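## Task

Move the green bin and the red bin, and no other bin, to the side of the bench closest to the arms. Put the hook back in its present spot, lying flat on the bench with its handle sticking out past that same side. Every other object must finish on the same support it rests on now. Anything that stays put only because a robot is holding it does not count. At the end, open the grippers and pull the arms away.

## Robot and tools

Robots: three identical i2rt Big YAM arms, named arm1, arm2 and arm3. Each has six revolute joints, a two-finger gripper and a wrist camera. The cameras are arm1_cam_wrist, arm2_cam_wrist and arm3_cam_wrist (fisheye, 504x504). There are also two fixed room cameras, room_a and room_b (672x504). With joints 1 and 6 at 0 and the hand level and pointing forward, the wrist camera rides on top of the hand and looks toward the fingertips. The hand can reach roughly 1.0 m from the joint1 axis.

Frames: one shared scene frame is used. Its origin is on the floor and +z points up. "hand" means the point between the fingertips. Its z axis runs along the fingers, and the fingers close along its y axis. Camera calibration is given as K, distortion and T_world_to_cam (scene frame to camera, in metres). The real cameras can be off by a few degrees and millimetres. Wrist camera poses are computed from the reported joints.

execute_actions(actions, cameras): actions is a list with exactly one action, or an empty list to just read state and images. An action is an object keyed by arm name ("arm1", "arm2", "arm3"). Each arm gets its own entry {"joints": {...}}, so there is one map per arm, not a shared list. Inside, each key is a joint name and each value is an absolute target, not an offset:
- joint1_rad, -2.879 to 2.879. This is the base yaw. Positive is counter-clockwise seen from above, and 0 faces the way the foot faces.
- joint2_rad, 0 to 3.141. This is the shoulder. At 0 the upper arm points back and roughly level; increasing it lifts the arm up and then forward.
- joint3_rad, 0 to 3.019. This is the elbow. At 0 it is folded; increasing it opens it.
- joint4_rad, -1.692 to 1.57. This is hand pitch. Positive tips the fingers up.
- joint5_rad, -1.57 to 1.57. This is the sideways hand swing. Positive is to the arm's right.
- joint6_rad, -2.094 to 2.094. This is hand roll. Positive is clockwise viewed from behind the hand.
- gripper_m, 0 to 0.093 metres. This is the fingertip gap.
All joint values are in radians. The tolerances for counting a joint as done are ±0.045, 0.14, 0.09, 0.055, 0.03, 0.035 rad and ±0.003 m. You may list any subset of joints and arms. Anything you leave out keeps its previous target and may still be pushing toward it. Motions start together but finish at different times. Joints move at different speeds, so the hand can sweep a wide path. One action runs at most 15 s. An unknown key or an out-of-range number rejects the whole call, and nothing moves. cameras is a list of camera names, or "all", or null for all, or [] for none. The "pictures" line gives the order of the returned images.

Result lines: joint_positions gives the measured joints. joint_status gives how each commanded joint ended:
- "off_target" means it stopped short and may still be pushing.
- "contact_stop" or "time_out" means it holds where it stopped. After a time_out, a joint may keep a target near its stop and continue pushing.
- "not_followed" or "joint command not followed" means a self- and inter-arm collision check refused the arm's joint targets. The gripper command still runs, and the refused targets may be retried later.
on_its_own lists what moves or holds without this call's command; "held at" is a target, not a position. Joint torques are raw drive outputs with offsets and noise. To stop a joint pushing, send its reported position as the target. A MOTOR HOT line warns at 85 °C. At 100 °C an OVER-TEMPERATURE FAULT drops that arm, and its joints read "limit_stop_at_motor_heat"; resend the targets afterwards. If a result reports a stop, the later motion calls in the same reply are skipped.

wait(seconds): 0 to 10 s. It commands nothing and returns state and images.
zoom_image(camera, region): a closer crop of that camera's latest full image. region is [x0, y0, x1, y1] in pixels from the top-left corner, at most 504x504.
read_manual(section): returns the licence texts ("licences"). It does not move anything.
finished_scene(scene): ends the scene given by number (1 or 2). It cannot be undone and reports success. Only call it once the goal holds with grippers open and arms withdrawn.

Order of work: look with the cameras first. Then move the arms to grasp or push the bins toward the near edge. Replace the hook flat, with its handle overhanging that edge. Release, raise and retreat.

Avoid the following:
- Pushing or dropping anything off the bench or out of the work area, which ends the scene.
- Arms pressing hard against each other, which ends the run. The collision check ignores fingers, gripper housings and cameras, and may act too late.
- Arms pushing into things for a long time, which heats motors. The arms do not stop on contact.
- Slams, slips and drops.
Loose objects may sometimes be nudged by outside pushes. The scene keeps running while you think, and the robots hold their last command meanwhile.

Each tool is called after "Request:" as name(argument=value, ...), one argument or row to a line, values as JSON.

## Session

Request:
execute_actions(
  actions=[],
)

Scene clock: 0.00 s.
Joint torques (N m, as the arm reports them, + toward a larger angle): no reading
arm1.joint_positions: joint1_rad=+0.481 joint2_rad=+0.413 joint3_rad=+1.463 joint4_rad=-1.327 joint5_rad=-0.068 joint6_rad=-0.472 gripper_m=+0.094
arm1.joint_status: not commanded
arm1.hand: x=-0.9981 y=+0.1060 z=+1.3721 quat_wxyz=(-0.432, +0.750, -0.271, -0.420) (m; scene frame)
arm2.joint_positions: joint1_rad=-0.495 joint2_rad=+0.530 joint3_rad=+1.379 joint4_rad=-1.445 joint5_rad=+0.236 joint6_rad=-0.375 gripper_m=+0.094
arm2.joint_status: not commanded
arm2.hand: x=+0.0982 y=+0.1572 z=+1.2818 quat_wxyz=(-0.468, +0.588, -0.653, -0.095) (m; scene frame)
arm3.joint_positions: joint1_rad=+0.421 joint2_rad=+0.363 joint3_rad=+1.328 joint4_rad=-1.338 joint5_rad=+0.068 joint6_rad=-0.238 gripper_m=+0.094
arm3.joint_status: not commanded
arm3.hand: x=+0.9036 y=+0.1484 z=+1.3288 quat_wxyz=(-0.391, +0.725, -0.401, -0.400) (m; scene frame)
pictures: arm1_cam_wrist, arm2_cam_wrist, arm3_cam_wrist, room_a, room_b
camera_calibration (this result's frames):
arm1_cam_wrist: T_world_to_cam=[[0.777983, 0.47434, 0.412, 0.161594], [0.627303, -0.549792, -0.551561, 1.44585], [-0.0351133, 0.687554, -0.725284, 1.01194], [0, 0, 0, 1]] pos_world=[-0.997168, 0.0224974, 1.46484]
arm2_cam_wrist: T_world_to_cam=[[0.864761, -0.284448, 0.413857, -0.566765], [-0.185547, -0.946778, -0.263026, 0.505663], [0.466648, 0.150665, -0.871516, 1.16755], [0, 0, 0, 1]] pos_world=[0.0391046, 0.141627, 1.3851]
arm3_cam_wrist: T_world_to_cam=[[0.887701, 0.395707, 0.235379, -1.16802], [0.459648, -0.732045, -0.502826, 0.366477], [-0.0266637, 0.55455, -0.831723, 1.17131], [0, 0, 0, 1]] pos_world=[0.899638, 0.080923, 1.43341]
Images, in order (width x height): arm1_cam_wrist 504x504, arm2_cam_wrist 504x504, arm3_cam_wrist 504x504, room_a 672x504, room_b 672x504.

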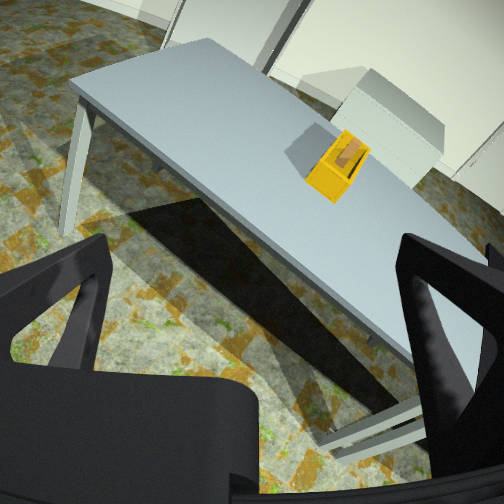

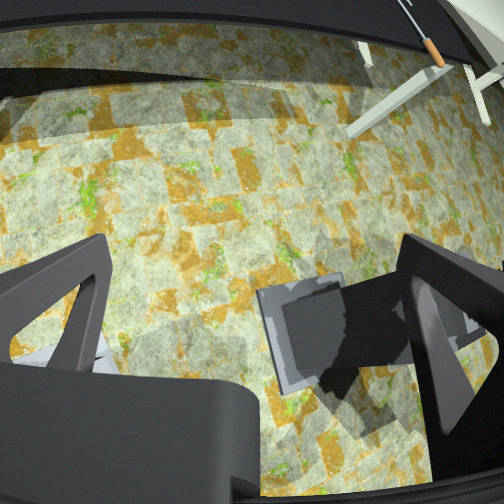

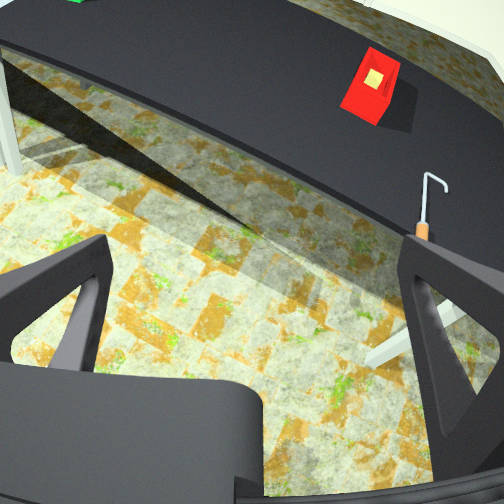

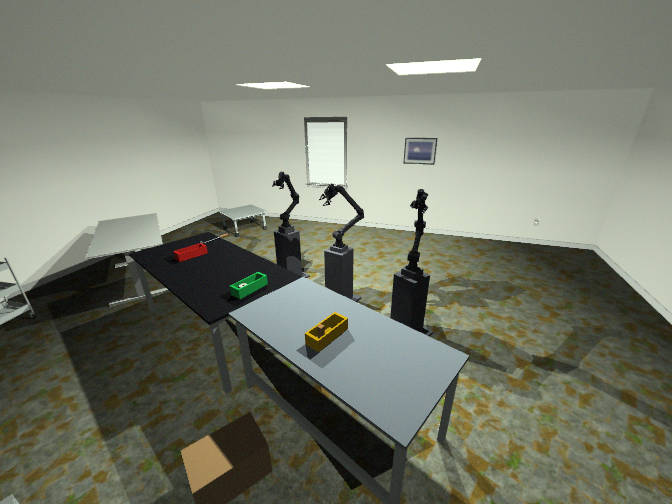

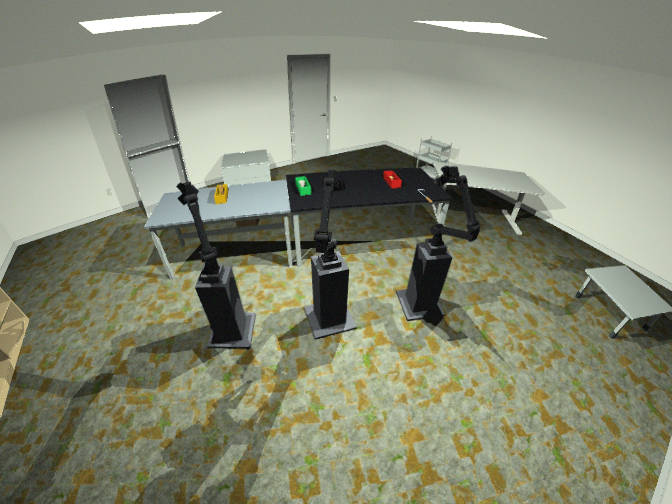

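Request:
execute_actions(
  actions=[
    {"arm3":{"joints":{"joint1_rad":-0.495,"joint2_rad":2.35,"joint3_rad":1.245,"joint4_rad":1.11,"joint5_rad":-0.553,"joint6_rad":0}}},
  ],
  cameras=["arm3_cam_wrist"],
)

Scene clock: 3.50 s.
Joint torques (N m, as the arm reports them, + toward a larger angle): arm1=[0.2  6.09 8.5  1.62 0.11 0.09] | arm2=[-0.63  4.    8.6   1.7   0.11 -0.03] | arm3=[  0.7  -17.8    6.42   2.04  -0.19   0.19]
arm1.joint_positions: joint1_rad=+0.481 joint2_rad=+0.413 joint3_rad=+1.463 joint4_rad=-1.327 joint5_rad=-0.068 joint6_rad=-0.472 gripper_m=+0.094
arm1.joint_status: not commanded
arm1.hand: x=-0.9981 y=+0.1060 z=+1.3721 quat_wxyz=(-0.432, +0.750, -0.271, -0.420) (m; scene frame)
arm2.joint_positions: joint1_rad=-0.495 joint2_rad=+0.530 joint3_rad=+1.379 joint4_rad=-1.445 joint5_rad=+0.236 joint6_rad=-0.375 gripper_m=+0.094
arm2.joint_status: not commanded
arm2.hand: x=+0.0982 y=+0.1572 z=+1.2818 quat_wxyz=(-0.468, +0.588, -0.653, -0.095) (m; scene frame)
arm3.joint_positions: joint1_rad=-0.505 joint2_rad=+2.329 joint3_rad=+1.237 joint4_rad=+1.096 joint5_rad=-0.550 joint6_rad=-0.011 gripper_m=+0.094
arm3.joint_status: all done
arm3.hand: x=+1.2554 y=+0.6748 z=+0.7933 quat_wxyz=(-0.505, +0.504, -0.499, -0.491) (m; scene frame)
pictures: arm3_cam_wrist
camera_calibration (this result's frames):
arm3_cam_wrist: T_world_to_cam=[[0.999679, 0.0174142, 0.0183968, -1.27579], [0.0251302, -0.590332, -0.806769, 1.01185], [-0.00318902, 0.806973, -0.59058, 0.052316], [0, 0, 0, 1]] pos_world=[1.25012, 0.577329, 0.8707]
Images, in order (width x height): arm3_cam_wrist 504x504.

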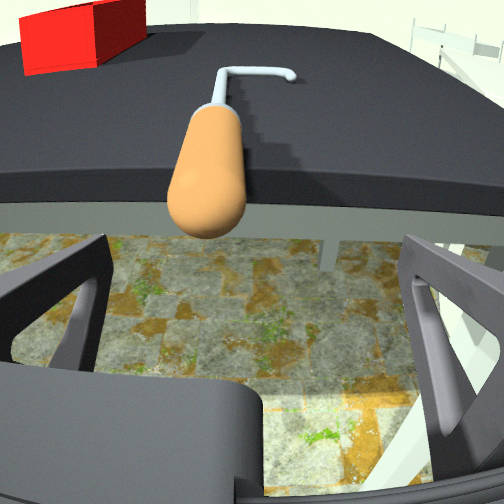

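Request:
execute_actions(
  actions=[
    {"arm3":{"joints":{"joint1_rad":-0.412,"joint2_rad":2.445,"joint3_rad":1.475,"joint4_rad":0.968,"joint5_rad":-0.478}}},
  ],
  cameras=["arm3_cam_wrist"],
)

Scene clock: 4.73 s.
Joint torques (N m, as the arm reports them, + toward a larger angle): arm1=[0.19 6.07 8.5  1.62 0.11 0.09] | arm2=[-0.72  3.97  8.58  1.71  0.11 -0.03] | arm3=[ -0.13 -19.4    8.91   1.15   0.11   0.23]
arm1.joint_positions: joint1_rad=+0.481 joint2_rad=+0.413 joint3_rad=+1.463 joint4_rad=-1.327 joint5_rad=-0.068 joint6_rad=-0.472 gripper_m=+0.094
arm1.joint_status: not commanded
arm1.hand: x=-0.9981 y=+0.1060 z=+1.3721 quat_wxyz=(-0.432, +0.750, -0.271, -0.420) (m; scene frame)
arm2.joint_positions: joint1_rad=-0.495 joint2_rad=+0.530 joint3_rad=+1.379 joint4_rad=-1.445 joint5_rad=+0.236 joint6_rad=-0.375 gripper_m=+0.094
arm2.joint_status: not commanded
arm2.hand: x=+0.0982 y=+0.1572 z=+1.2818 quat_wxyz=(-0.468, +0.588, -0.653, -0.095) (m; scene frame)
arm3.joint_positions: joint1_rad=-0.403 joint2_rad=+2.411 joint3_rad=+1.452 joint4_rad=+0.976 joint5_rad=-0.480 joint6_rad=-0.011 gripper_m=+0.094
arm3.joint_status: all done
arm3.hand: x=+1.2246 y=+0.7587 z=+0.7958 quat_wxyz=(-0.502, +0.510, -0.486, -0.501) (m; scene frame)
pictures: arm3_cam_wrist
camera_calibration (this result's frames):
arm3_cam_wrist: T_world_to_cam=[[0.998444, 0.0500614, 0.0245461, -1.27469], [0.0490474, -0.579267, -0.813661, 1.03196], [-0.0265142, 0.813599, -0.580821, 0.00167462], [0, 0, 0, 1]] pos_world=[1.22213, 0.660233, 0.87193]
Images, in order (width x height): arm3_cam_wrist 504x504.

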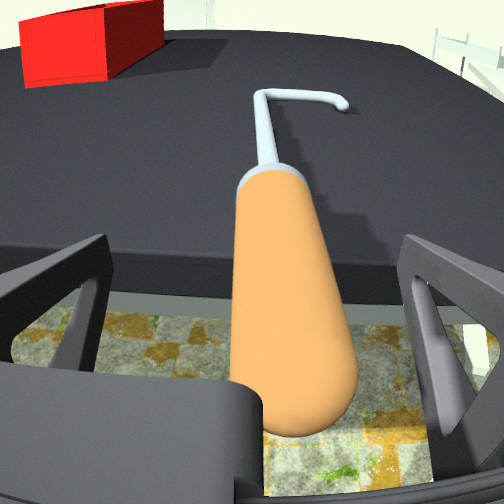

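Request:
execute_actions(
  actions=[
    {"arm3":{"joints":{"joint1_rad":-0.428,"joint2_rad":2.465}}},
  ],
  cameras=[],
)

Request:
execute_actions(
  actions=[
    {"arm3":{"joints":{"gripper_m":0}}},
  ],
  cameras=["arm3_cam_wrist"],
)

Request:
execute_actions(
  actions=[
    {"arm3":{"joints":{"joint2_rad":2.33,"joint4_rad":0.91,"joint6_rad":0.7}}},
  ],
  cameras=[],
)

Request:
execute_actions(
  actions=[
    {"arm3":{"joints":{"joint2_rad":2.26,"joint4_rad":0.86,"joint6_rad":1.57}}},
  ],
  cameras=["arm3_cam_wrist"],
)

Scene clock: 5.90 s.
Joint torques (N m, as the arm reports them, + toward a larger angle): arm1=[0.2  6.1  8.49 1.62 0.11 0.09] | arm2=[-0.67  3.91  8.59  1.7   0.1  -0.02] | arm3=[ -0.26 -17.72   8.8    1.44   0.1    0.14]
arm1.joint_positions: joint1_rad=+0.481 joint2_rad=+0.413 joint3_rad=+1.463 joint4_rad=-1.327 joint5_rad=-0.068 joint6_rad=-0.472 gripper_m=+0.094
arm1.joint_status: not commanded
arm1.hand: x=-0.9981 y=+0.1060 z=+1.3721 quat_wxyz=(-0.432, +0.750, -0.271, -0.420) (m; scene frame)
arm2.joint_positions: joint1_rad=-0.495 joint2_rad=+0.530 joint3_rad=+1.379 joint4_rad=-1.445 joint5_rad=+0.236 joint6_rad=-0.375 gripper_m=+0.094
arm2.joint_status: not commanded
arm2.hand: x=+0.0982 y=+0.1572 z=+1.2818 quat_wxyz=(-0.468, +0.588, -0.653, -0.095) (m; scene frame)
arm3.joint_positions: joint1_rad=-0.421 joint2_rad=+2.411 joint3_rad=+1.452 joint4_rad=+0.976 joint5_rad=-0.480 joint6_rad=-0.011 gripper_m=+0.094
arm3.joint_status: all done
arm3.hand: x=+1.2380 y=+0.7536 z=+0.7959 quat_wxyz=(-0.506, +0.506, -0.491, -0.497) (m; scene frame)
pictures: none
No camera images: the call's "cameras" was empty. Leave "cameras" out to get every camera's image.

Scene clock: 6.63 s.
Joint torques (N m, as the arm reports them, + toward a larger angle): arm1=[0.17 6.11 8.49 1.61 0.1  0.09] | arm2=[-0.63  3.98  8.59  1.72  0.11 -0.02] | arm3=[ -0.49 -17.65   8.87   1.35   0.12   0.13]
arm1.joint_positions: joint1_rad=+0.481 joint2_rad=+0.413 joint3_rad=+1.463 joint4_rad=-1.327 joint5_rad=-0.068 joint6_rad=-0.472 gripper_m=+0.094
arm1.joint_status: not commanded
arm1.hand: x=-0.9981 y=+0.1060 z=+1.3721 quat_wxyz=(-0.432, +0.750, -0.271, -0.420) (m; scene frame)
arm2.joint_positions: joint1_rad=-0.495 joint2_rad=+0.530 joint3_rad=+1.379 joint4_rad=-1.445 joint5_rad=+0.236 joint6_rad=-0.375 gripper_m=+0.094
arm2.joint_status: not commanded
arm2.hand: x=+0.0982 y=+0.1572 z=+1.2818 quat_wxyz=(-0.468, +0.588, -0.653, -0.095) (m; scene frame)
arm3.joint_positions: joint1_rad=-0.421 joint2_rad=+2.412 joint3_rad=+1.452 joint4_rad=+0.975 joint5_rad=-0.481 joint6_rad=-0.010 gripper_m=+0.030
arm3.joint_status: gripper_m off_target (ended at +0.030, target +0.000)
arm3.hand: x=+1.2379 y=+0.7536 z=+0.7953 quat_wxyz=(-0.505, +0.506, -0.491, -0.497) (m; scene frame)
pictures: arm3_cam_wrist
camera_calibration (this result's frames):
arm3_cam_wrist: T_world_to_cam=[[0.999188, 0.0329361, 0.023215, -1.27458], [0.0380418, -0.581055, -0.812975, 1.04239], [-0.013287, 0.813198, -0.581836, -0.00927836], [0, 0, 0, 1]] pos_world=[1.23377, 0.655213, 0.871631]
Images, in order (width x height): arm3_cam_wrist 504x504.

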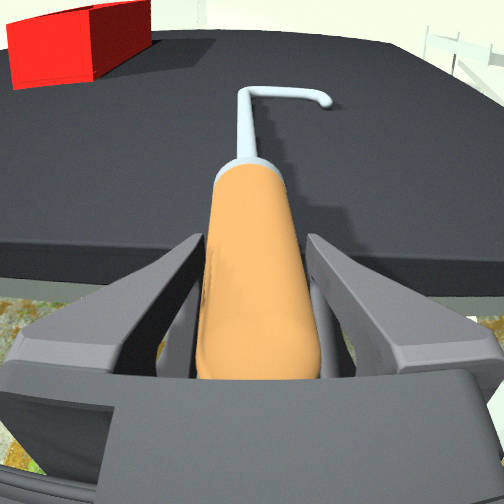

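Scene clock: 8.30 s.
Joint torques (N m, as the arm reports them, + toward a larger angle): arm1=[0.18 6.09 8.5  1.62 0.11 0.09] | arm2=[-0.63  3.88  8.59  1.68  0.1  -0.03] | arm3=[  0.15 -23.01   9.16   1.7   -0.25   0.34]
arm1.joint_positions: joint1_rad=+0.481 joint2_rad=+0.413 joint3_rad=+1.463 joint4_rad=-1.327 joint5_rad=-0.068 joint6_rad=-0.472 gripper_m=+0.094
arm1.joint_status: not commanded
arm1.hand: x=-0.9981 y=+0.1060 z=+1.3721 quat_wxyz=(-0.432, +0.750, -0.271, -0.420) (m; scene frame)
arm2.joint_positions: joint1_rad=-0.495 joint2_rad=+0.530 joint3_rad=+1.379 joint4_rad=-1.445 joint5_rad=+0.236 joint6_rad=-0.375 gripper_m=+0.094
arm2.joint_status: not commanded
arm2.hand: x=+0.0982 y=+0.1572 z=+1.2818 quat_wxyz=(-0.468, +0.588, -0.653, -0.095) (m; scene frame)
arm3.joint_positions: joint1_rad=-0.424 joint2_rad=+2.357 joint3_rad=+1.454 joint4_rad=+0.910 joint5_rad=-0.473 joint6_rad=+0.668 gripper_m=+0.030
arm3.joint_status: all done
arm3.hand: x=+1.2441 y=+0.7581 z=+0.8240 quat_wxyz=(-0.312, +0.310, -0.637, -0.633) (m; scene frame)
pictures: none
No camera images: the call's "cameras" was empty. Leave "cameras" out to get every camera's image.

Scene clock: 10.10 s.
Joint torques (N m, as the arm reports them, + toward a larger angle): arm1=[0.21 6.06 8.49 1.62 0.11 0.09] | arm2=[-0.69  4.03  8.58  1.71  0.1  -0.02] | arm3=[  0.17 -24.26  10.06   2.28  -0.15   0.14]
arm1.joint_positions: joint1_rad=+0.481 joint2_rad=+0.413 joint3_rad=+1.463 joint4_rad=-1.327 joint5_rad=-0.068 joint6_rad=-0.472 gripper_m=+0.094
arm1.joint_status: not commanded
arm1.hand: x=-0.9981 y=+0.1060 z=+1.3721 quat_wxyz=(-0.432, +0.750, -0.271, -0.420) (m; scene frame)
arm2.joint_positions: joint1_rad=-0.495 joint2_rad=+0.530 joint3_rad=+1.379 joint4_rad=-1.445 joint5_rad=+0.236 joint6_rad=-0.375 gripper_m=+0.094
arm2.joint_status: not commanded
arm2.hand: x=+0.0982 y=+0.1572 z=+1.2818 quat_wxyz=(-0.468, +0.588, -0.653, -0.095) (m; scene frame)
arm3.joint_positions: joint1_rad=-0.424 joint2_rad=+2.301 joint3_rad=+1.454 joint4_rad=+0.841 joint5_rad=-0.475 joint6_rad=+1.551 gripper_m=+0.030
arm3.joint_status: all done
arm3.hand: x=+1.2457 y=+0.7614 z=+0.8520 quat_wxyz=(-0.009, +0.007, -0.712, -0.702) (m; scene frame)
pictures: arm3_cam_wrist
camera_calibration (this result's frames):
arm3_cam_wrist: T_world_to_cam=[[0.0231572, 0.0121467, -0.999658, 0.81918], [-0.812007, -0.583072, -0.0258951, 1.48254], [-0.583188, 0.812329, -0.00363913, 0.2354], [0, 0, 0, 1]] pos_world=[1.32215, 0.663257, 0.858147]
Images, in order (width x height): arm3_cam_wrist 504x504.

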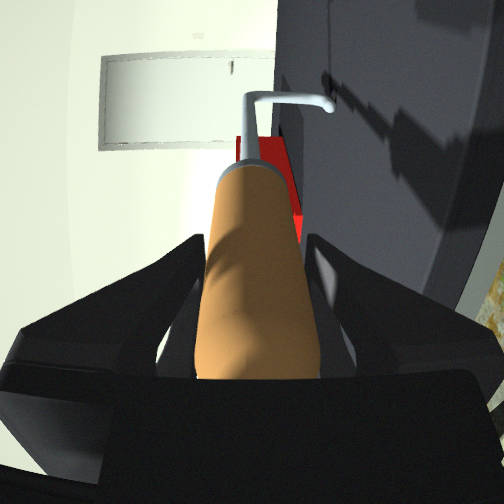

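Request:
execute_actions(
  actions=[
    {"arm3":{"joints":{"joint2_rad":2.0,"joint3_rad":1.6,"joint4_rad":0.6}}},
  ],
  cameras=[],
)

Request:
execute_actions(
  actions=[
    {"arm3":{"joints":{"joint1_rad":-0.21,"joint5_rad":-0.24}}},
  ],
  cameras=[],
)

Request:
execute_actions(
  actions=[
    {"arm3":{"joints":{"joint1_rad":0.005,"joint5_rad":0}}},
  ],
  cameras=[],
)

Request:
execute_actions(
  actions=[
    {"arm3":{"joints":{"joint2_rad":2.22,"joint3_rad":1.78,"joint4_rad":0.72}}},
  ],
  cameras=["arm3_cam_wrist","room_a"],
)

Request:
zoom_image(
  camera="room_a",
  region=[160, 190, 280, 280],
)

Scene clock: 12.67 s.
Joint torques (N m, as the arm reports them, + toward a larger angle): arm1=[0.21 6.09 8.5  1.61 0.1  0.09] | arm2=[-0.7   4.03  8.59  1.68  0.1  -0.03] | arm3=[  0.34 -21.14  13.31   2.37  -0.02   0.16]
arm1.joint_positions: joint1_rad=+0.481 joint2_rad=+0.413 joint3_rad=+1.463 joint4_rad=-1.327 joint5_rad=-0.068 joint6_rad=-0.472 gripper_m=+0.094
arm1.joint_status: not commanded
arm1.hand: x=-0.9981 y=+0.1060 z=+1.3721 quat_wxyz=(-0.432, +0.750, -0.271, -0.420) (m; scene frame)
arm2.joint_positions: joint1_rad=-0.495 joint2_rad=+0.530 joint3_rad=+1.379 joint4_rad=-1.445 joint5_rad=+0.236 joint6_rad=-0.375 gripper_m=+0.094
arm2.joint_status: not commanded
arm2.hand: x=+0.0982 y=+0.1572 z=+1.2818 quat_wxyz=(-0.468, +0.588, -0.653, -0.095) (m; scene frame)
arm3.joint_positions: joint1_rad=-0.424 joint2_rad=+2.000 joint3_rad=+1.562 joint4_rad=+0.577 joint5_rad=-0.477 joint6_rad=+1.554 gripper_m=+0.030
arm3.joint_status: all done
arm3.hand: x=+1.2472 y=+0.7697 z=+1.0882 quat_wxyz=(-0.031, +0.030, -0.665, -0.746) (m; scene frame)
pictures: none
No camera images: the call's "cameras" was empty. Leave "cameras" out to get every camera's image.

Scene clock: 14.23 s.
Joint torques (N m, as the arm reports them, + toward a larger angle): arm1=[0.21 6.08 8.51 1.61 0.11 0.09] | arm2=[-0.57  3.95  8.58  1.71  0.11 -0.03] | arm3=[  0.32 -20.08  13.43   2.36   0.01   0.11]
arm1.joint_positions: joint1_rad=+0.481 joint2_rad=+0.413 joint3_rad=+1.463 joint4_rad=-1.327 joint5_rad=-0.068 joint6_rad=-0.472 gripper_m=+0.094
arm1.joint_status: not commanded
arm1.hand: x=-0.9981 y=+0.1060 z=+1.3721 quat_wxyz=(-0.432, +0.750, -0.271, -0.420) (m; scene frame)
arm2.joint_positions: joint1_rad=-0.495 joint2_rad=+0.530 joint3_rad=+1.379 joint4_rad=-1.445 joint5_rad=+0.236 joint6_rad=-0.375 gripper_m=+0.094
arm2.joint_status: not commanded
arm2.hand: x=+0.0982 y=+0.1572 z=+1.2818 quat_wxyz=(-0.468, +0.588, -0.653, -0.095) (m; scene frame)
arm3.joint_positions: joint1_rad=-0.214 joint2_rad=+2.000 joint3_rad=+1.562 joint4_rad=+0.577 joint5_rad=-0.241 joint6_rad=+1.554 gripper_m=+0.030
arm3.joint_status: all done
arm3.hand: x=+1.1229 y=+0.8201 z=+1.0890 quat_wxyz=(-0.030, +0.011, -0.661, -0.750) (m; scene frame)
pictures: none
No camera images: the call's "cameras" was empty. Leave "cameras" out to get every camera's image.

Scene clock: 15.80 s.
Joint torques (N m, as the arm reports them, + toward a larger angle): arm1=[0.17 6.08 8.5  1.62 0.11 0.09] | arm2=[-0.7   4.    8.6   1.68  0.1  -0.03] | arm3=[  0.36 -20.22  13.59   2.23  -0.01   0.15]
arm1.joint_positions: joint1_rad=+0.481 joint2_rad=+0.413 joint3_rad=+1.463 joint4_rad=-1.327 joint5_rad=-0.068 joint6_rad=-0.472 gripper_m=+0.094
arm1.joint_status: not commanded
arm1.hand: x=-0.9981 y=+0.1060 z=+1.3721 quat_wxyz=(-0.432, +0.750, -0.271, -0.420) (m; scene frame)
arm2.joint_positions: joint1_rad=-0.495 joint2_rad=+0.530 joint3_rad=+1.379 joint4_rad=-1.445 joint5_rad=+0.236 joint6_rad=-0.375 gripper_m=+0.094
arm2.joint_status: not commanded
arm2.hand: x=+0.0982 y=+0.1572 z=+1.2818 quat_wxyz=(-0.468, +0.588, -0.653, -0.095) (m; scene frame)
arm3.joint_positions: joint1_rad=+0.001 joint2_rad=+2.000 joint3_rad=+1.562 joint4_rad=+0.577 joint5_rad=+0.000 joint6_rad=+1.554 gripper_m=+0.030
arm3.joint_status: all done
arm3.hand: x=+0.9880 y=+0.8425 z=+1.0887 quat_wxyz=(-0.029, -0.010, -0.659, -0.751) (m; scene frame)
pictures: none
No camera images: the call's "cameras" was empty. Leave "cameras" out to get every camera's image.

Scene clock: 17.03 s.
Joint torques (N m, as the arm reports them, + toward a larger angle): arm1=[0.18 6.09 8.49 1.61 0.11 0.09] | arm2=[-0.58  4.04  8.57  1.71  0.1  -0.02] | arm3=[  0.56 -24.47  15.1    2.99   0.     0.09]
arm1.joint_positions: joint1_rad=+0.481 joint2_rad=+0.413 joint3_rad=+1.463 joint4_rad=-1.327 joint5_rad=-0.068 joint6_rad=-0.472 gripper_m=+0.094
arm1.joint_status: not commanded
arm1.hand: x=-0.9981 y=+0.1060 z=+1.3721 quat_wxyz=(-0.432, +0.750, -0.271, -0.420) (m; scene frame)
arm2.joint_positions: joint1_rad=-0.495 joint2_rad=+0.530 joint3_rad=+1.379 joint4_rad=-1.445 joint5_rad=+0.236 joint6_rad=-0.375 gripper_m=+0.094
arm2.joint_status: not commanded
arm2.hand: x=+0.0982 y=+0.1572 z=+1.2818 quat_wxyz=(-0.468, +0.588, -0.653, -0.095) (m; scene frame)
arm3.joint_positions: joint1_rad=+0.001 joint2_rad=+2.246 joint3_rad=+1.717 joint4_rad=+0.678 joint5_rad=+0.000 joint6_rad=+1.554 gripper_m=+0.030
arm3.joint_status: all done
arm3.hand: x=+0.9914 y=+0.8954 z=+0.9967 quat_wxyz=(-0.029, -0.010, -0.656, -0.754) (m; scene frame)
pictures: arm3_cam_wrist, room_a
camera_calibration (this result's frames):
arm3_cam_wrist: T_world_to_cam=[[0.0322086, 0.163741, -0.985977, 0.809748], [-0.839411, -0.531059, -0.115613, 1.42797], [-0.542543, 0.831364, 0.120341, -0.202142], [0, 0, 0, 1]] pos_world=[1.0629, 0.793801, 0.987811]
Images, in order (width x height): arm3_cam_wrist 504x504, room_a 672x504.

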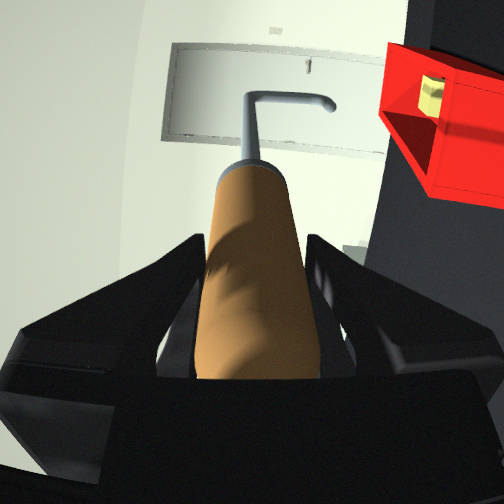

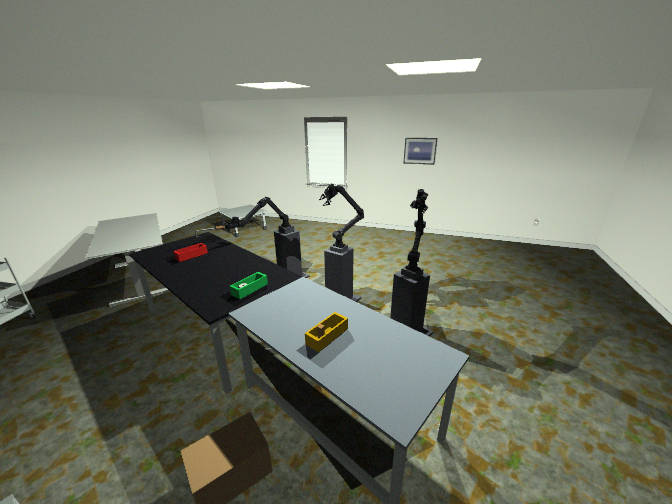

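Region (160, 190, 280, 280) of room_a's 672x504 image, scaled by 4.200, with more detail than that image has; it fills the top 378 rows of this view, and the rest is white.

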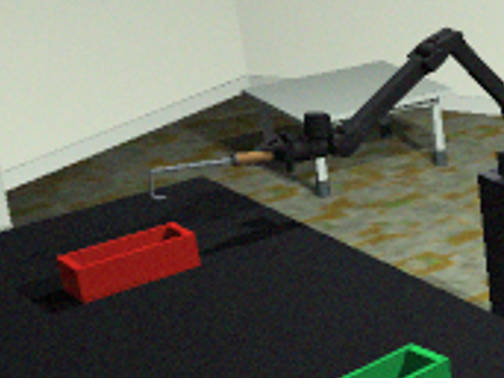

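Request:
execute_actions(
  actions=[
    {"arm3":{"joints":{"joint4_rad":0.42}}},
  ],
  cameras=["arm3_cam_wrist","room_a"],
)

Request:
zoom_image(
  camera="room_a",
  region=[160, 190, 280, 280],
)

Scene clock: 18.20 s.
Joint torques (N m, as the arm reports them, + toward a larger angle): arm1=[0.18 6.07 8.49 1.62 0.11 0.09] | arm2=[-0.62  4.02  8.6   1.68  0.1  -0.02] | arm3=[  0.76 -25.51  15.31   2.57   0.01   0.18]
arm1.joint_positions: joint1_rad=+0.481 joint2_rad=+0.413 joint3_rad=+1.463 joint4_rad=-1.327 joint5_rad=-0.068 joint6_rad=-0.472 gripper_m=+0.094
arm1.joint_status: not commanded
arm1.hand: x=-0.9981 y=+0.1060 z=+1.3721 quat_wxyz=(-0.432, +0.750, -0.271, -0.420) (m; scene frame)
arm2.joint_positions: joint1_rad=-0.495 joint2_rad=+0.530 joint3_rad=+1.379 joint4_rad=-1.445 joint5_rad=+0.236 joint6_rad=-0.375 gripper_m=+0.094
arm2.joint_status: not commanded
arm2.hand: x=+0.0982 y=+0.1572 z=+1.2818 quat_wxyz=(-0.468, +0.588, -0.653, -0.095) (m; scene frame)
arm3.joint_positions: joint1_rad=+0.001 joint2_rad=+2.246 joint3_rad=+1.717 joint4_rad=+0.397 joint5_rad=+0.000 joint6_rad=+1.555 gripper_m=+0.030
arm3.joint_status: all done
arm3.hand: x=+0.9919 y=+0.8953 z=+0.9280 quat_wxyz=(-0.025, -0.012, -0.755, -0.655) (m; scene frame)
pictures: arm3_cam_wrist, room_a
camera_calibration (this result's frames):
arm3_cam_wrist: T_world_to_cam=[[0.0162045, -0.115138, -0.993217, 1.01426], [-0.840926, -0.538949, 0.0487575, 1.27636], [-0.540907, 0.834432, -0.105556, 0.0117273], [0, 0, 0, 1]] pos_world=[1.06323, 0.794888, 0.946387]
Images, in order (width x height): arm3_cam_wrist 504x504, room_a 672x504.

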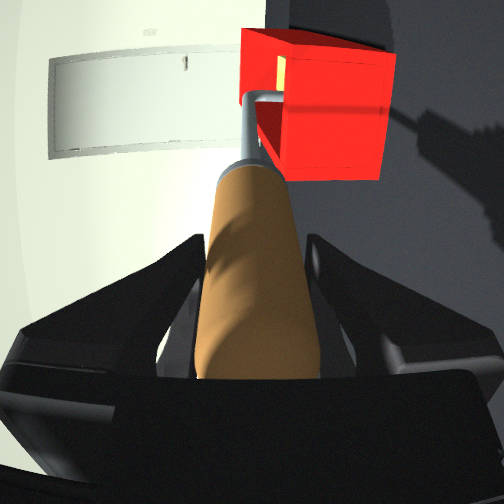

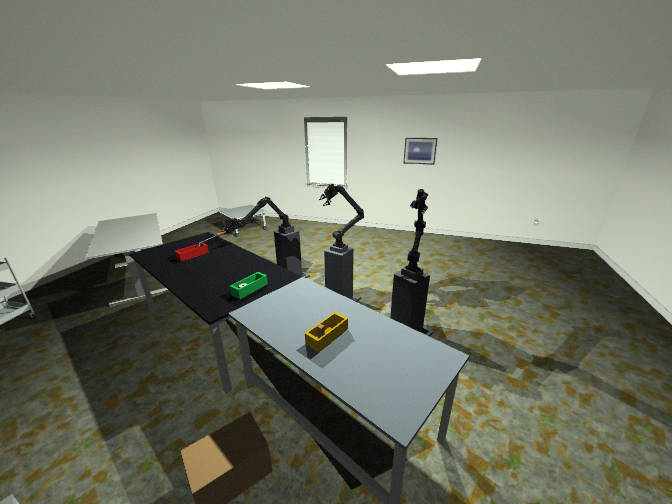

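Region (160, 190, 280, 280) of room_a's 672x504 image, scaled by 4.200, with more detail than that image has; it fills the top 378 rows of this view, and the rest is white.

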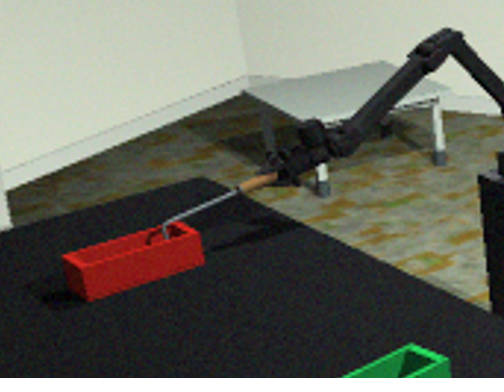

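Request:
execute_actions(
  actions=[
    {"arm3":{"joints":{"joint2_rad":2.27,"joint3_rad":1.74,"joint4_rad":0.45}}},
  ],
  cameras=[],
)

Request:
execute_actions(
  actions=[
    {"arm3":{"joints":{"joint2_rad":2.135,"joint3_rad":1.53,"joint4_rad":0.555}}},
  ],
  cameras=["arm3_cam_wrist"],
)

Request:
execute_actions(
  actions=[
    {"arm3":{"joints":{"joint2_rad":2.03,"joint3_rad":1.345,"joint4_rad":0.65}}},
  ],
  cameras=[],
)

Request:
execute_actions(
  actions=[
    {"arm3":{"joints":{"joint2_rad":1.855,"joint3_rad":1.01,"joint4_rad":0.80}}},
  ],
  cameras=["arm3_cam_wrist"],
)

Request:
execute_actions(
  actions=[
    {"arm3":{"joints":{"joint2_rad":1.73,"joint3_rad":0.80,"joint4_rad":0.89}}},
  ],
  cameras=["arm3_cam_wrist"],
)

Scene clock: 19.50 s.
Joint torques (N m, as the arm reports them, + toward a larger angle): arm1=[0.19 6.09 8.5  1.62 0.11 0.09] | arm2=[-0.65  3.99  8.62  1.7   0.1  -0.03] | arm3=[ -0.14 -23.05  11.91   3.23   0.01   0.18]
arm1.joint_positions: joint1_rad=+0.481 joint2_rad=+0.413 joint3_rad=+1.463 joint4_rad=-1.327 joint5_rad=-0.068 joint6_rad=-0.472 gripper_m=+0.094
arm1.joint_status: not commanded
arm1.hand: x=-0.9981 y=+0.1060 z=+1.3721 quat_wxyz=(-0.432, +0.750, -0.271, -0.420) (m; scene frame)
arm2.joint_positions: joint1_rad=-0.495 joint2_rad=+0.530 joint3_rad=+1.379 joint4_rad=-1.445 joint5_rad=+0.236 joint6_rad=-0.375 gripper_m=+0.094
arm2.joint_status: not commanded
arm2.hand: x=+0.0982 y=+0.1572 z=+1.2818 quat_wxyz=(-0.468, +0.588, -0.653, -0.095) (m; scene frame)
arm3.joint_positions: joint1_rad=+0.001 joint2_rad=+2.259 joint3_rad=+1.717 joint4_rad=+0.400 joint5_rad=+0.000 joint6_rad=+1.555 gripper_m=+0.030
arm3.joint_status: all done
arm3.hand: x=+0.9919 y=+0.8956 z=+0.9172 quat_wxyz=(-0.025, -0.012, -0.758, -0.651) (m; scene frame)
pictures: none
No camera images: the call's "cameras" was empty. Leave "cameras" out to get every camera's image.

Scene clock: 20.37 s.
Joint torques (N m, as the arm reports them, + toward a larger angle): arm1=[0.23 6.09 8.49 1.62 0.11 0.09] | arm2=[-0.61  4.    8.61  1.71  0.1  -0.02] | arm3=[  0.76 -24.93  10.12   2.9   -0.02   0.11]
arm1.joint_positions: joint1_rad=+0.481 joint2_rad=+0.413 joint3_rad=+1.463 joint4_rad=-1.327 joint5_rad=-0.068 joint6_rad=-0.472 gripper_m=+0.094
arm1.joint_status: not commanded
arm1.hand: x=-0.9981 y=+0.1060 z=+1.3721 quat_wxyz=(-0.432, +0.750, -0.271, -0.420) (m; scene frame)
arm2.joint_positions: joint1_rad=-0.495 joint2_rad=+0.530 joint3_rad=+1.379 joint4_rad=-1.445 joint5_rad=+0.236 joint6_rad=-0.375 gripper_m=+0.094
arm2.joint_status: not commanded
arm2.hand: x=+0.0982 y=+0.1572 z=+1.2818 quat_wxyz=(-0.468, +0.588, -0.653, -0.095) (m; scene frame)
arm3.joint_positions: joint1_rad=+0.001 joint2_rad=+2.181 joint3_rad=+1.517 joint4_rad=+0.523 joint5_rad=+0.000 joint6_rad=+1.557 gripper_m=+0.030
arm3.joint_status: all done
arm3.hand: x=+0.9895 y=+0.8489 z=+0.9019 quat_wxyz=(-0.024, -0.013, -0.758, -0.652) (m; scene frame)
pictures: arm3_cam_wrist
camera_calibration (this result's frames):
arm3_cam_wrist: T_world_to_cam=[[0.0134279, -0.124097, -0.992179, 0.992455], [-0.840992, -0.538149, 0.0559271, 1.24362], [-0.54088, 0.833664, -0.11159, 0.0524829], [0, 0, 0, 1]] pos_world=[1.06093, 0.748659, 0.920998]
Images, in order (width x height): arm3_cam_wrist 504x504.

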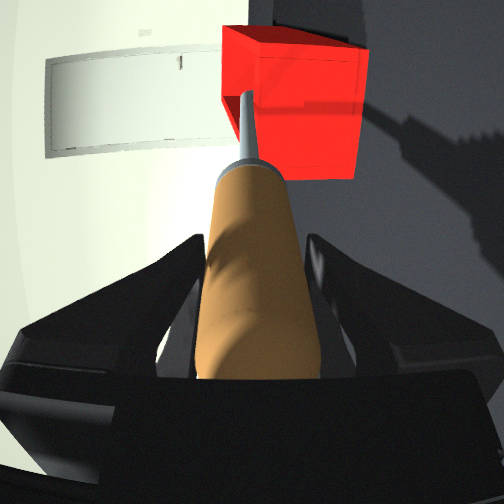

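Scene clock: 21.20 s.
Joint torques (N m, as the arm reports them, + toward a larger angle): arm1=[0.17 6.08 8.5  1.62 0.11 0.09] | arm2=[-0.73  3.94  8.57  1.71  0.11 -0.02] | arm3=[  0.45 -23.67   9.86   3.1    0.     0.14]
arm1.joint_positions: joint1_rad=+0.481 joint2_rad=+0.413 joint3_rad=+1.463 joint4_rad=-1.327 joint5_rad=-0.068 joint6_rad=-0.472 gripper_m=+0.094
arm1.joint_status: not commanded
arm1.hand: x=-0.9981 y=+0.1060 z=+1.3721 quat_wxyz=(-0.432, +0.750, -0.271, -0.420) (m; scene frame)
arm2.joint_positions: joint1_rad=-0.495 joint2_rad=+0.530 joint3_rad=+1.379 joint4_rad=-1.445 joint5_rad=+0.236 joint6_rad=-0.375 gripper_m=+0.094
arm2.joint_status: not commanded
arm2.hand: x=+0.0982 y=+0.1572 z=+1.2818 quat_wxyz=(-0.468, +0.588, -0.653, -0.095) (m; scene frame)
arm3.joint_positions: joint1_rad=+0.001 joint2_rad=+2.081 joint3_rad=+1.330 joint4_rad=+0.607 joint5_rad=+0.000 joint6_rad=+1.557 gripper_m=+0.030
arm3.joint_status: all done
arm3.hand: x=+0.9869 y=+0.7986 z=+0.9021 quat_wxyz=(-0.024, -0.013, -0.759, -0.650) (m; scene frame)
pictures: none
No camera images: the call's "cameras" was empty. Leave "cameras" out to get every camera's image.

Scene clock: 22.30 s.
Joint torques (N m, as the arm reports them, + toward a larger angle): arm1=[0.2  6.08 8.5  1.61 0.11 0.09] | arm2=[-0.64  4.02  8.6   1.69  0.1  -0.03] | arm3=[  0.22 -18.55   9.64   2.96   0.     0.12]
arm1.joint_positions: joint1_rad=+0.481 joint2_rad=+0.413 joint3_rad=+1.463 joint4_rad=-1.327 joint5_rad=-0.068 joint6_rad=-0.472 gripper_m=+0.094
arm1.joint_status: not commanded
arm1.hand: x=-0.9981 y=+0.1060 z=+1.3721 quat_wxyz=(-0.432, +0.750, -0.271, -0.420) (m; scene frame)
arm2.joint_positions: joint1_rad=-0.495 joint2_rad=+0.530 joint3_rad=+1.379 joint4_rad=-1.445 joint5_rad=+0.236 joint6_rad=-0.375 gripper_m=+0.094
arm2.joint_status: not commanded
arm2.hand: x=+0.0982 y=+0.1572 z=+1.2818 quat_wxyz=(-0.468, +0.588, -0.653, -0.095) (m; scene frame)
arm3.joint_positions: joint1_rad=+0.001 joint2_rad=+1.883 joint3_rad=+0.985 joint4_rad=+0.758 joint5_rad=+0.000 joint6_rad=+1.557 gripper_m=+0.030
arm3.joint_status: all done
arm3.hand: x=+0.9813 y=+0.6946 z=+0.9084 quat_wxyz=(-0.024, -0.013, -0.757, -0.652) (m; scene frame)
pictures: arm3_cam_wrist
camera_calibration (this result's frames):
arm3_cam_wrist: T_world_to_cam=[[0.0135099, -0.122585, -0.992366, 0.978915], [-0.840992, -0.538241, 0.0550385, 1.15411], [-0.540879, 0.833828, -0.110364, 0.176146], [0, 0, 0, 1]] pos_world=[1.05264, 0.594313, 0.927362]
Images, in order (width x height): arm3_cam_wrist 504x504.

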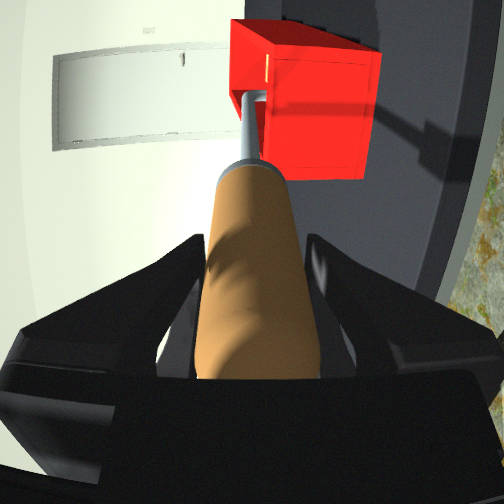

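Scene clock: 23.20 s.
Joint torques (N m, as the arm reports them, + toward a larger angle): arm1=[0.2  6.08 8.51 1.61 0.11 0.09] | arm2=[-0.64  4.03  8.6   1.7   0.11 -0.02] | arm3=[  0.69 -16.24   8.86   3.33  -0.05   0.02]
arm1.joint_positions: joint1_rad=+0.481 joint2_rad=+0.413 joint3_rad=+1.463 joint4_rad=-1.327 joint5_rad=-0.068 joint6_rad=-0.472 gripper_m=+0.094
arm1.joint_status: not commanded
arm1.hand: x=-0.9981 y=+0.1060 z=+1.3721 quat_wxyz=(-0.432, +0.750, -0.271, -0.420) (m; scene frame)
arm2.joint_positions: joint1_rad=-0.495 joint2_rad=+0.530 joint3_rad=+1.379 joint4_rad=-1.445 joint5_rad=+0.236 joint6_rad=-0.375 gripper_m=+0.094
arm2.joint_status: not commanded
arm2.hand: x=+0.0982 y=+0.1572 z=+1.2818 quat_wxyz=(-0.468, +0.588, -0.653, -0.095) (m; scene frame)
arm3.joint_positions: joint1_rad=+0.001 joint2_rad=+1.771 joint3_rad=+0.778 joint4_rad=+0.840 joint5_rad=+0.000 joint6_rad=+1.557 gripper_m=+0.030
arm3.joint_status: all done
arm3.hand: x=+0.9776 y=+0.6257 z=+0.9025 quat_wxyz=(-0.024, -0.013, -0.762, -0.647) (m; scene frame)
pictures: arm3_cam_wrist
camera_calibration (this result's frames):
arm3_cam_wrist: T_world_to_cam=[[0.0127717, -0.136182, -0.990601, 0.972308], [-0.840996, -0.537357, 0.06303, 1.10654], [-0.540891, 0.832287, -0.121392, 0.241874], [0, 0, 0, 1]] pos_world=[1.04901, 0.525711, 0.922786]
Images, in order (width x height): arm3_cam_wrist 504x504.

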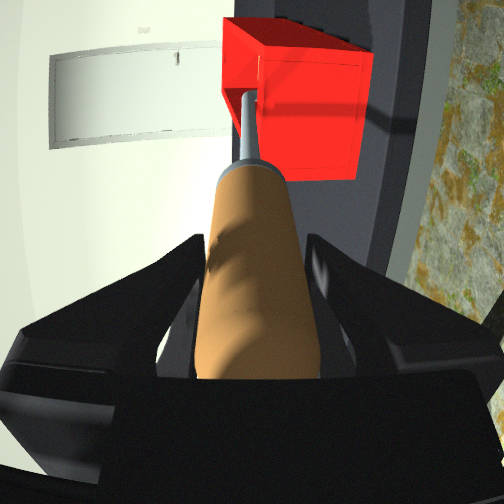

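Request:
execute_actions(
  actions=[
    {"arm3":{"joints":{"joint2_rad":1.625,"joint3_rad":0.625,"joint4_rad":0.955}}},
  ],
  cameras=["arm3_cam_wrist"],
)

Request:
execute_actions(
  actions=[
    {"arm3":{"joints":{"joint3_rad":0.70,"joint4_rad":1.25}}},
  ],
  cameras=["arm3_cam_wrist","room_b"],
)

Request:
zoom_image(
  camera="room_b",
  region=[270, 150, 490, 270],
)

Scene clock: 24.37 s.
Joint torques (N m, as the arm reports them, + toward a larger angle): arm1=[0.19 6.1  8.49 1.61 0.11 0.09] | arm2=[-0.75  3.97  8.6   1.7   0.1  -0.03] | arm3=[  1.23 -14.39   8.18   3.19   0.02   0.07]
arm1.joint_positions: joint1_rad=+0.481 joint2_rad=+0.413 joint3_rad=+1.463 joint4_rad=-1.327 joint5_rad=-0.068 joint6_rad=-0.472 gripper_m=+0.094
arm1.joint_status: not commanded
arm1.hand: x=-0.9981 y=+0.1060 z=+1.3721 quat_wxyz=(-0.432, +0.750, -0.271, -0.420) (m; scene frame)
arm2.joint_positions: joint1_rad=-0.495 joint2_rad=+0.530 joint3_rad=+1.379 joint4_rad=-1.445 joint5_rad=+0.236 joint6_rad=-0.375 gripper_m=+0.094
arm2.joint_status: not commanded
arm2.hand: x=+0.0982 y=+0.1572 z=+1.2818 quat_wxyz=(-0.468, +0.588, -0.653, -0.095) (m; scene frame)
arm3.joint_positions: joint1_rad=+0.001 joint2_rad=+1.661 joint3_rad=+0.602 joint4_rad=+0.906 joint5_rad=+0.000 joint6_rad=+1.557 gripper_m=+0.030
arm3.joint_status: all done
arm3.hand: x=+0.9743 y=+0.5643 z=+0.9038 quat_wxyz=(-0.024, -0.013, -0.762, -0.647) (m; scene frame)
pictures: arm3_cam_wrist
camera_calibration (this result's frames):
arm3_cam_wrist: T_world_to_cam=[[0.0128127, -0.135428, -0.990704, 0.964861], [-0.840996, -0.537409, 0.0625864, 1.07114], [-0.54089, 0.832376, -0.12078, 0.290733], [0, 0, 0, 1]] pos_world=[1.04572, 0.464312, 0.923967]
Images, in order (width x height): arm3_cam_wrist 504x504.

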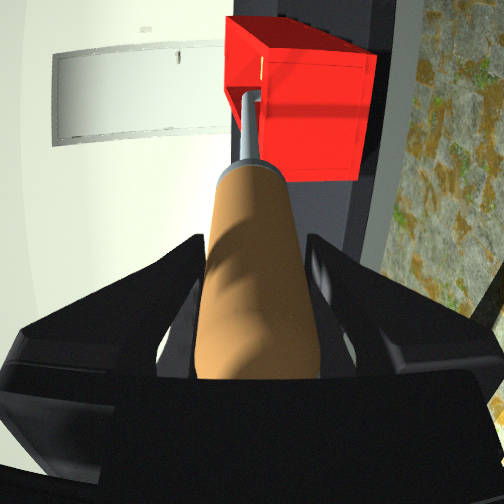

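Scene clock: 25.30 s.
Joint torques (N m, as the arm reports them, + toward a larger angle): arm1=[0.18 6.08 8.49 1.61 0.11 0.09] | arm2=[-0.58  4.01  8.57  1.71  0.1  -0.02] | arm3=[  0.28 -13.89  10.31   3.22  -0.08   0.11]
arm1.joint_positions: joint1_rad=+0.481 joint2_rad=+0.413 joint3_rad=+1.463 joint4_rad=-1.327 joint5_rad=-0.068 joint6_rad=-0.472 gripper_m=+0.094
arm1.joint_status: not commanded
arm1.hand: x=-0.9981 y=+0.1060 z=+1.3721 quat_wxyz=(-0.432, +0.750, -0.271, -0.420) (m; scene frame)
arm2.joint_positions: joint1_rad=-0.495 joint2_rad=+0.530 joint3_rad=+1.379 joint4_rad=-1.445 joint5_rad=+0.236 joint6_rad=-0.375 gripper_m=+0.094
arm2.joint_status: not commanded
arm2.hand: x=+0.0982 y=+0.1572 z=+1.2818 quat_wxyz=(-0.468, +0.588, -0.653, -0.095) (m; scene frame)
arm3.joint_positions: joint1_rad=+0.001 joint2_rad=+1.661 joint3_rad=+0.656 joint4_rad=+1.201 joint5_rad=+0.000 joint6_rad=+1.557 gripper_m=+0.030
arm3.joint_status: all done
arm3.hand: x=+0.9746 y=+0.5810 z=+0.9996 quat_wxyz=(-0.028, -0.010, -0.638, -0.770) (m; scene frame)
pictures: arm3_cam_wrist, room_b
camera_calibration (this result's frames):
arm3_cam_wrist: T_world_to_cam=[[0.0312429, 0.21106, -0.976974, 0.829011], [-0.839056, -0.525621, -0.140384, 1.26848], [-0.543147, 0.824122, 0.160669, 0.0142428], [0, 0, 0, 1]] pos_world=[1.04616, 0.48003, 0.985708]
Images, in order (width x height): arm3_cam_wrist 504x504, room_b 672x504.

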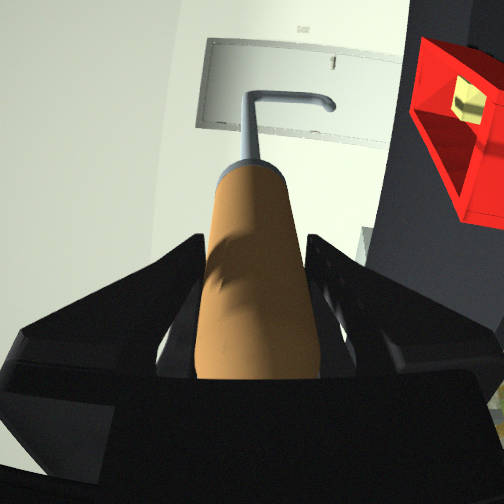

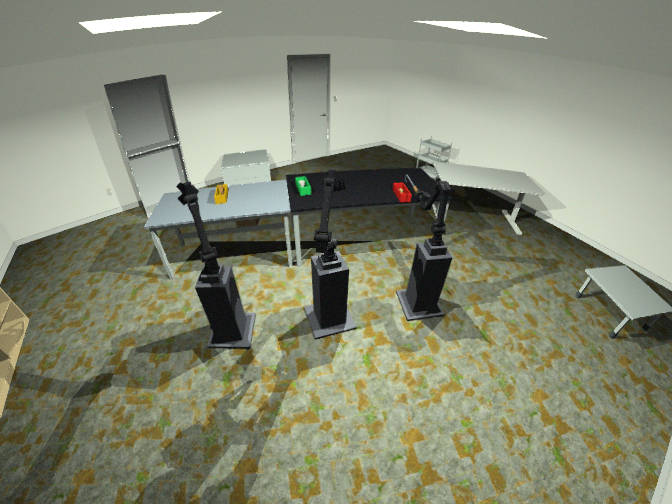

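Region (270, 150, 490, 270) of room_b's 672x504 image, scaled by 2.291, with more detail than that image has; it fills the top 275 rows of this view, and the rest is white.

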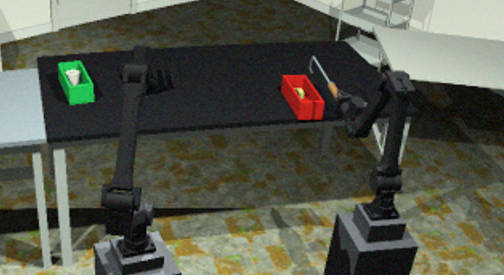

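At the edge. Repeat the handover sequence.

Request:
execute_actions(
  actions=[
    {"arm3":{"joints":{"joint1_rad":0.4,"joint5_rad":0.36,"joint2_rad":1.8,"joint3_rad":1.3,"joint4_rad":0.72}}},
  ],
  cameras=[],
)

Request:
execute_actions(
  actions=[
    {"arm3":{"joints":{"joint1_rad":0.79,"joint5_rad":0.73,"joint2_rad":2.38,"joint3_rad":2.09,"joint4_rad":0.40}}},
  ],
  cameras=[],
)

Request:
execute_actions(
  actions=[
    {"arm3":{"joints":{"joint2_rad":2.55,"joint4_rad":0.555}}},
  ],
  cameras=[],
)

Request:
execute_actions(
  actions=[
    {"arm3":{"joints":{"joint6_rad":0.7,"joint2_rad":2.62,"joint4_rad":0.575}}},
  ],
  cameras=[],
)

Request:
execute_actions(
  actions=[
    {"arm3":{"joints":{"joint6_rad":0.0,"joint2_rad":2.69,"joint3_rad":2.11,"joint4_rad":0.615}}},
  ],
  cameras=["arm3_cam_wrist"],
)

Scene clock: 27.23 s.
Joint torques (N m, as the arm reports them, + toward a larger angle): arm1=[0.18 6.11 8.49 1.62 0.11 0.09] | arm2=[-0.71  4.06  8.62  1.7   0.11 -0.02] | arm3=[ -0.25 -19.04  13.44   2.32  -0.1    0.1 ]
arm1.joint_positions: joint1_rad=+0.481 joint2_rad=+0.413 joint3_rad=+1.463 joint4_rad=-1.327 joint5_rad=-0.068 joint6_rad=-0.472 gripper_m=+0.094
arm1.joint_status: not commanded
arm1.hand: x=-0.9981 y=+0.1060 z=+1.3721 quat_wxyz=(-0.432, +0.750, -0.271, -0.420) (m; scene frame)
arm2.joint_positions: joint1_rad=-0.495 joint2_rad=+0.530 joint3_rad=+1.379 joint4_rad=-1.445 joint5_rad=+0.236 joint6_rad=-0.375 gripper_m=+0.094
arm2.joint_status: not commanded
arm2.hand: x=+0.0982 y=+0.1572 z=+1.2818 quat_wxyz=(-0.468, +0.588, -0.653, -0.095) (m; scene frame)
arm3.joint_positions: joint1_rad=+0.402 joint2_rad=+1.834 joint3_rad=+1.252 joint4_rad=+0.697 joint5_rad=+0.361 joint6_rad=+1.557 gripper_m=+0.030
arm3.joint_status: all done
arm3.hand: x=+0.7490 y=+0.7278 z=+1.0654 quat_wxyz=(+0.002, -0.012, -0.671, -0.741) (m; scene frame)
pictures: none
No camera images: the call's "cameras" was empty. Leave "cameras" out to get every camera's image.

Scene clock: 29.17 s.
Joint torques (N m, as the arm reports them, + toward a larger angle): arm1=[0.19 6.09 8.49 1.61 0.1  0.09] | arm2=[-0.67  3.96  8.59  1.68  0.1  -0.03] | arm3=[  1.3  -28.08  15.19   2.4   -0.02   0.13]
arm1.joint_positions: joint1_rad=+0.481 joint2_rad=+0.413 joint3_rad=+1.463 joint4_rad=-1.327 joint5_rad=-0.068 joint6_rad=-0.472 gripper_m=+0.094
arm1.joint_status: not commanded
arm1.hand: x=-0.9981 y=+0.1060 z=+1.3721 quat_wxyz=(-0.432, +0.750, -0.271, -0.420) (m; scene frame)
arm2.joint_positions: joint1_rad=-0.495 joint2_rad=+0.530 joint3_rad=+1.379 joint4_rad=-1.445 joint5_rad=+0.236 joint6_rad=-0.375 gripper_m=+0.094
arm2.joint_status: not commanded
arm2.hand: x=+0.0982 y=+0.1572 z=+1.2818 quat_wxyz=(-0.468, +0.588, -0.653, -0.095) (m; scene frame)
arm3.joint_positions: joint1_rad=+0.782 joint2_rad=+2.424 joint3_rad=+2.032 joint4_rad=+0.366 joint5_rad=+0.731 joint6_rad=+1.557 gripper_m=+0.030
arm3.joint_status: all done
arm3.hand: x=+0.4267 y=+0.7653 z=+0.9445 quat_wxyz=(-0.014, +0.012, -0.717, -0.697) (m; scene frame)
pictures: none
No camera images: the call's "cameras" was empty. Leave "cameras" out to get every camera's image.

Scene clock: 30.53 s.
Joint torques (N m, as the arm reports them, + toward a larger angle): arm1=[0.17 6.09 8.5  1.61 0.11 0.09] | arm2=[-0.6   4.04  8.58  1.69  0.1  -0.03] | arm3=[  0.88 -26.65  13.84   2.15  -0.05   0.1 ]
arm1.joint_positions: joint1_rad=+0.481 joint2_rad=+0.413 joint3_rad=+1.463 joint4_rad=-1.327 joint5_rad=-0.068 joint6_rad=-0.472 gripper_m=+0.094
arm1.joint_status: not commanded
arm1.hand: x=-0.9981 y=+0.1060 z=+1.3721 quat_wxyz=(-0.432, +0.750, -0.271, -0.420) (m; scene frame)
arm2.joint_positions: joint1_rad=-0.495 joint2_rad=+0.530 joint3_rad=+1.379 joint4_rad=-1.445 joint5_rad=+0.236 joint6_rad=-0.375 gripper_m=+0.094
arm2.joint_status: not commanded
arm2.hand: x=+0.0982 y=+0.1572 z=+1.2818 quat_wxyz=(-0.468, +0.588, -0.653, -0.095) (m; scene frame)
arm3.joint_positions: joint1_rad=+0.782 joint2_rad=+2.567 joint3_rad=+2.041 joint4_rad=+0.529 joint5_rad=+0.731 joint6_rad=+1.560 gripper_m=+0.030
arm3.joint_status: all done
arm3.hand: x=+0.4257 y=+0.7661 z=+0.8557 quat_wxyz=(-0.006, +0.004, -0.709, -0.705) (m; scene frame)
pictures: none
No camera images: the call's "cameras" was empty. Leave "cameras" out to get every camera's image.

Scene clock: 32.33 s.
Joint torques (N m, as the arm reports them, + toward a larger angle): arm1=[0.18 6.09 8.49 1.62 0.11 0.09] | arm2=[-0.6   4.03  8.6   1.71  0.1  -0.03] | arm3=[  0.25 -22.97  13.25   2.01   0.21  -0.05]
arm1.joint_positions: joint1_rad=+0.481 joint2_rad=+0.413 joint3_rad=+1.463 joint4_rad=-1.327 joint5_rad=-0.068 joint6_rad=-0.472 gripper_m=+0.094
arm1.joint_status: not commanded
arm1.hand: x=-0.9981 y=+0.1060 z=+1.3721 quat_wxyz=(-0.432, +0.750, -0.271, -0.420) (m; scene frame)
arm2.joint_positions: joint1_rad=-0.495 joint2_rad=+0.530 joint3_rad=+1.379 joint4_rad=-1.445 joint5_rad=+0.236 joint6_rad=-0.375 gripper_m=+0.094
arm2.joint_status: not commanded
arm2.hand: x=+0.0982 y=+0.1572 z=+1.2818 quat_wxyz=(-0.468, +0.588, -0.653, -0.095) (m; scene frame)
arm3.joint_positions: joint1_rad=+0.787 joint2_rad=+2.577 joint3_rad=+2.047 joint4_rad=+0.562 joint5_rad=+0.724 joint6_rad=+0.708 gripper_m=+0.030
arm3.joint_status: all done
arm3.hand: x=+0.4202 y=+0.7638 z=+0.8560 quat_wxyz=(-0.290, +0.292, -0.639, -0.650) (m; scene frame)
pictures: none
No camera images: the call's "cameras" was empty. Leave "cameras" out to get every camera's image.

Scene clock: 33.97 s.
Joint torques (N m, as the arm reports them, + toward a larger angle): arm1=[0.2  6.05 8.49 1.61 0.1  0.09] | arm2=[-0.68  3.88  8.59  1.66  0.1  -0.03] | arm3=[ -0.09 -23.44  12.59   1.69   0.36   0.03]
arm1.joint_positions: joint1_rad=+0.481 joint2_rad=+0.413 joint3_rad=+1.463 joint4_rad=-1.327 joint5_rad=-0.068 joint6_rad=-0.472 gripper_m=+0.094
arm1.joint_status: not commanded
arm1.hand: x=-0.9981 y=+0.1060 z=+1.3721 quat_wxyz=(-0.432, +0.750, -0.271, -0.420) (m; scene frame)
arm2.joint_positions: joint1_rad=-0.495 joint2_rad=+0.530 joint3_rad=+1.379 joint4_rad=-1.445 joint5_rad=+0.236 joint6_rad=-0.375 gripper_m=+0.094
arm2.joint_status: not commanded
arm2.hand: x=+0.0982 y=+0.1572 z=+1.2818 quat_wxyz=(-0.468, +0.588, -0.653, -0.095) (m; scene frame)
arm3.joint_positions: joint1_rad=+0.789 joint2_rad=+2.651 joint3_rad=+2.073 joint4_rad=+0.610 joint5_rad=+0.722 joint6_rad=+0.007 gripper_m=+0.030
arm3.joint_status: all done
arm3.hand: x=+0.4182 y=+0.7623 z=+0.8142 quat_wxyz=(-0.495, +0.494, -0.498, -0.513) (m; scene frame)
pictures: arm3_cam_wrist
camera_calibration (this result's frames):
arm3_cam_wrist: T_world_to_cam=[[0.998933, 0.0403775, -0.0224276, -0.424698], [0.00474773, -0.572763, -0.819707, 1.10704], [-0.0459435, 0.818726, -0.572343, -0.0146078], [0, 0, 0, 1]] pos_world=[0.418318, 0.66318, 0.889564]
Images, in order (width x height): arm3_cam_wrist 504x504.

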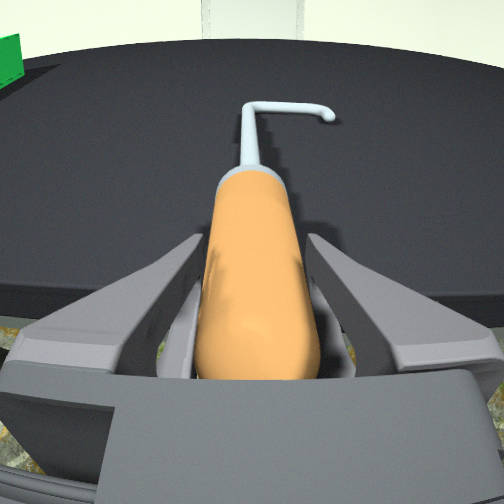

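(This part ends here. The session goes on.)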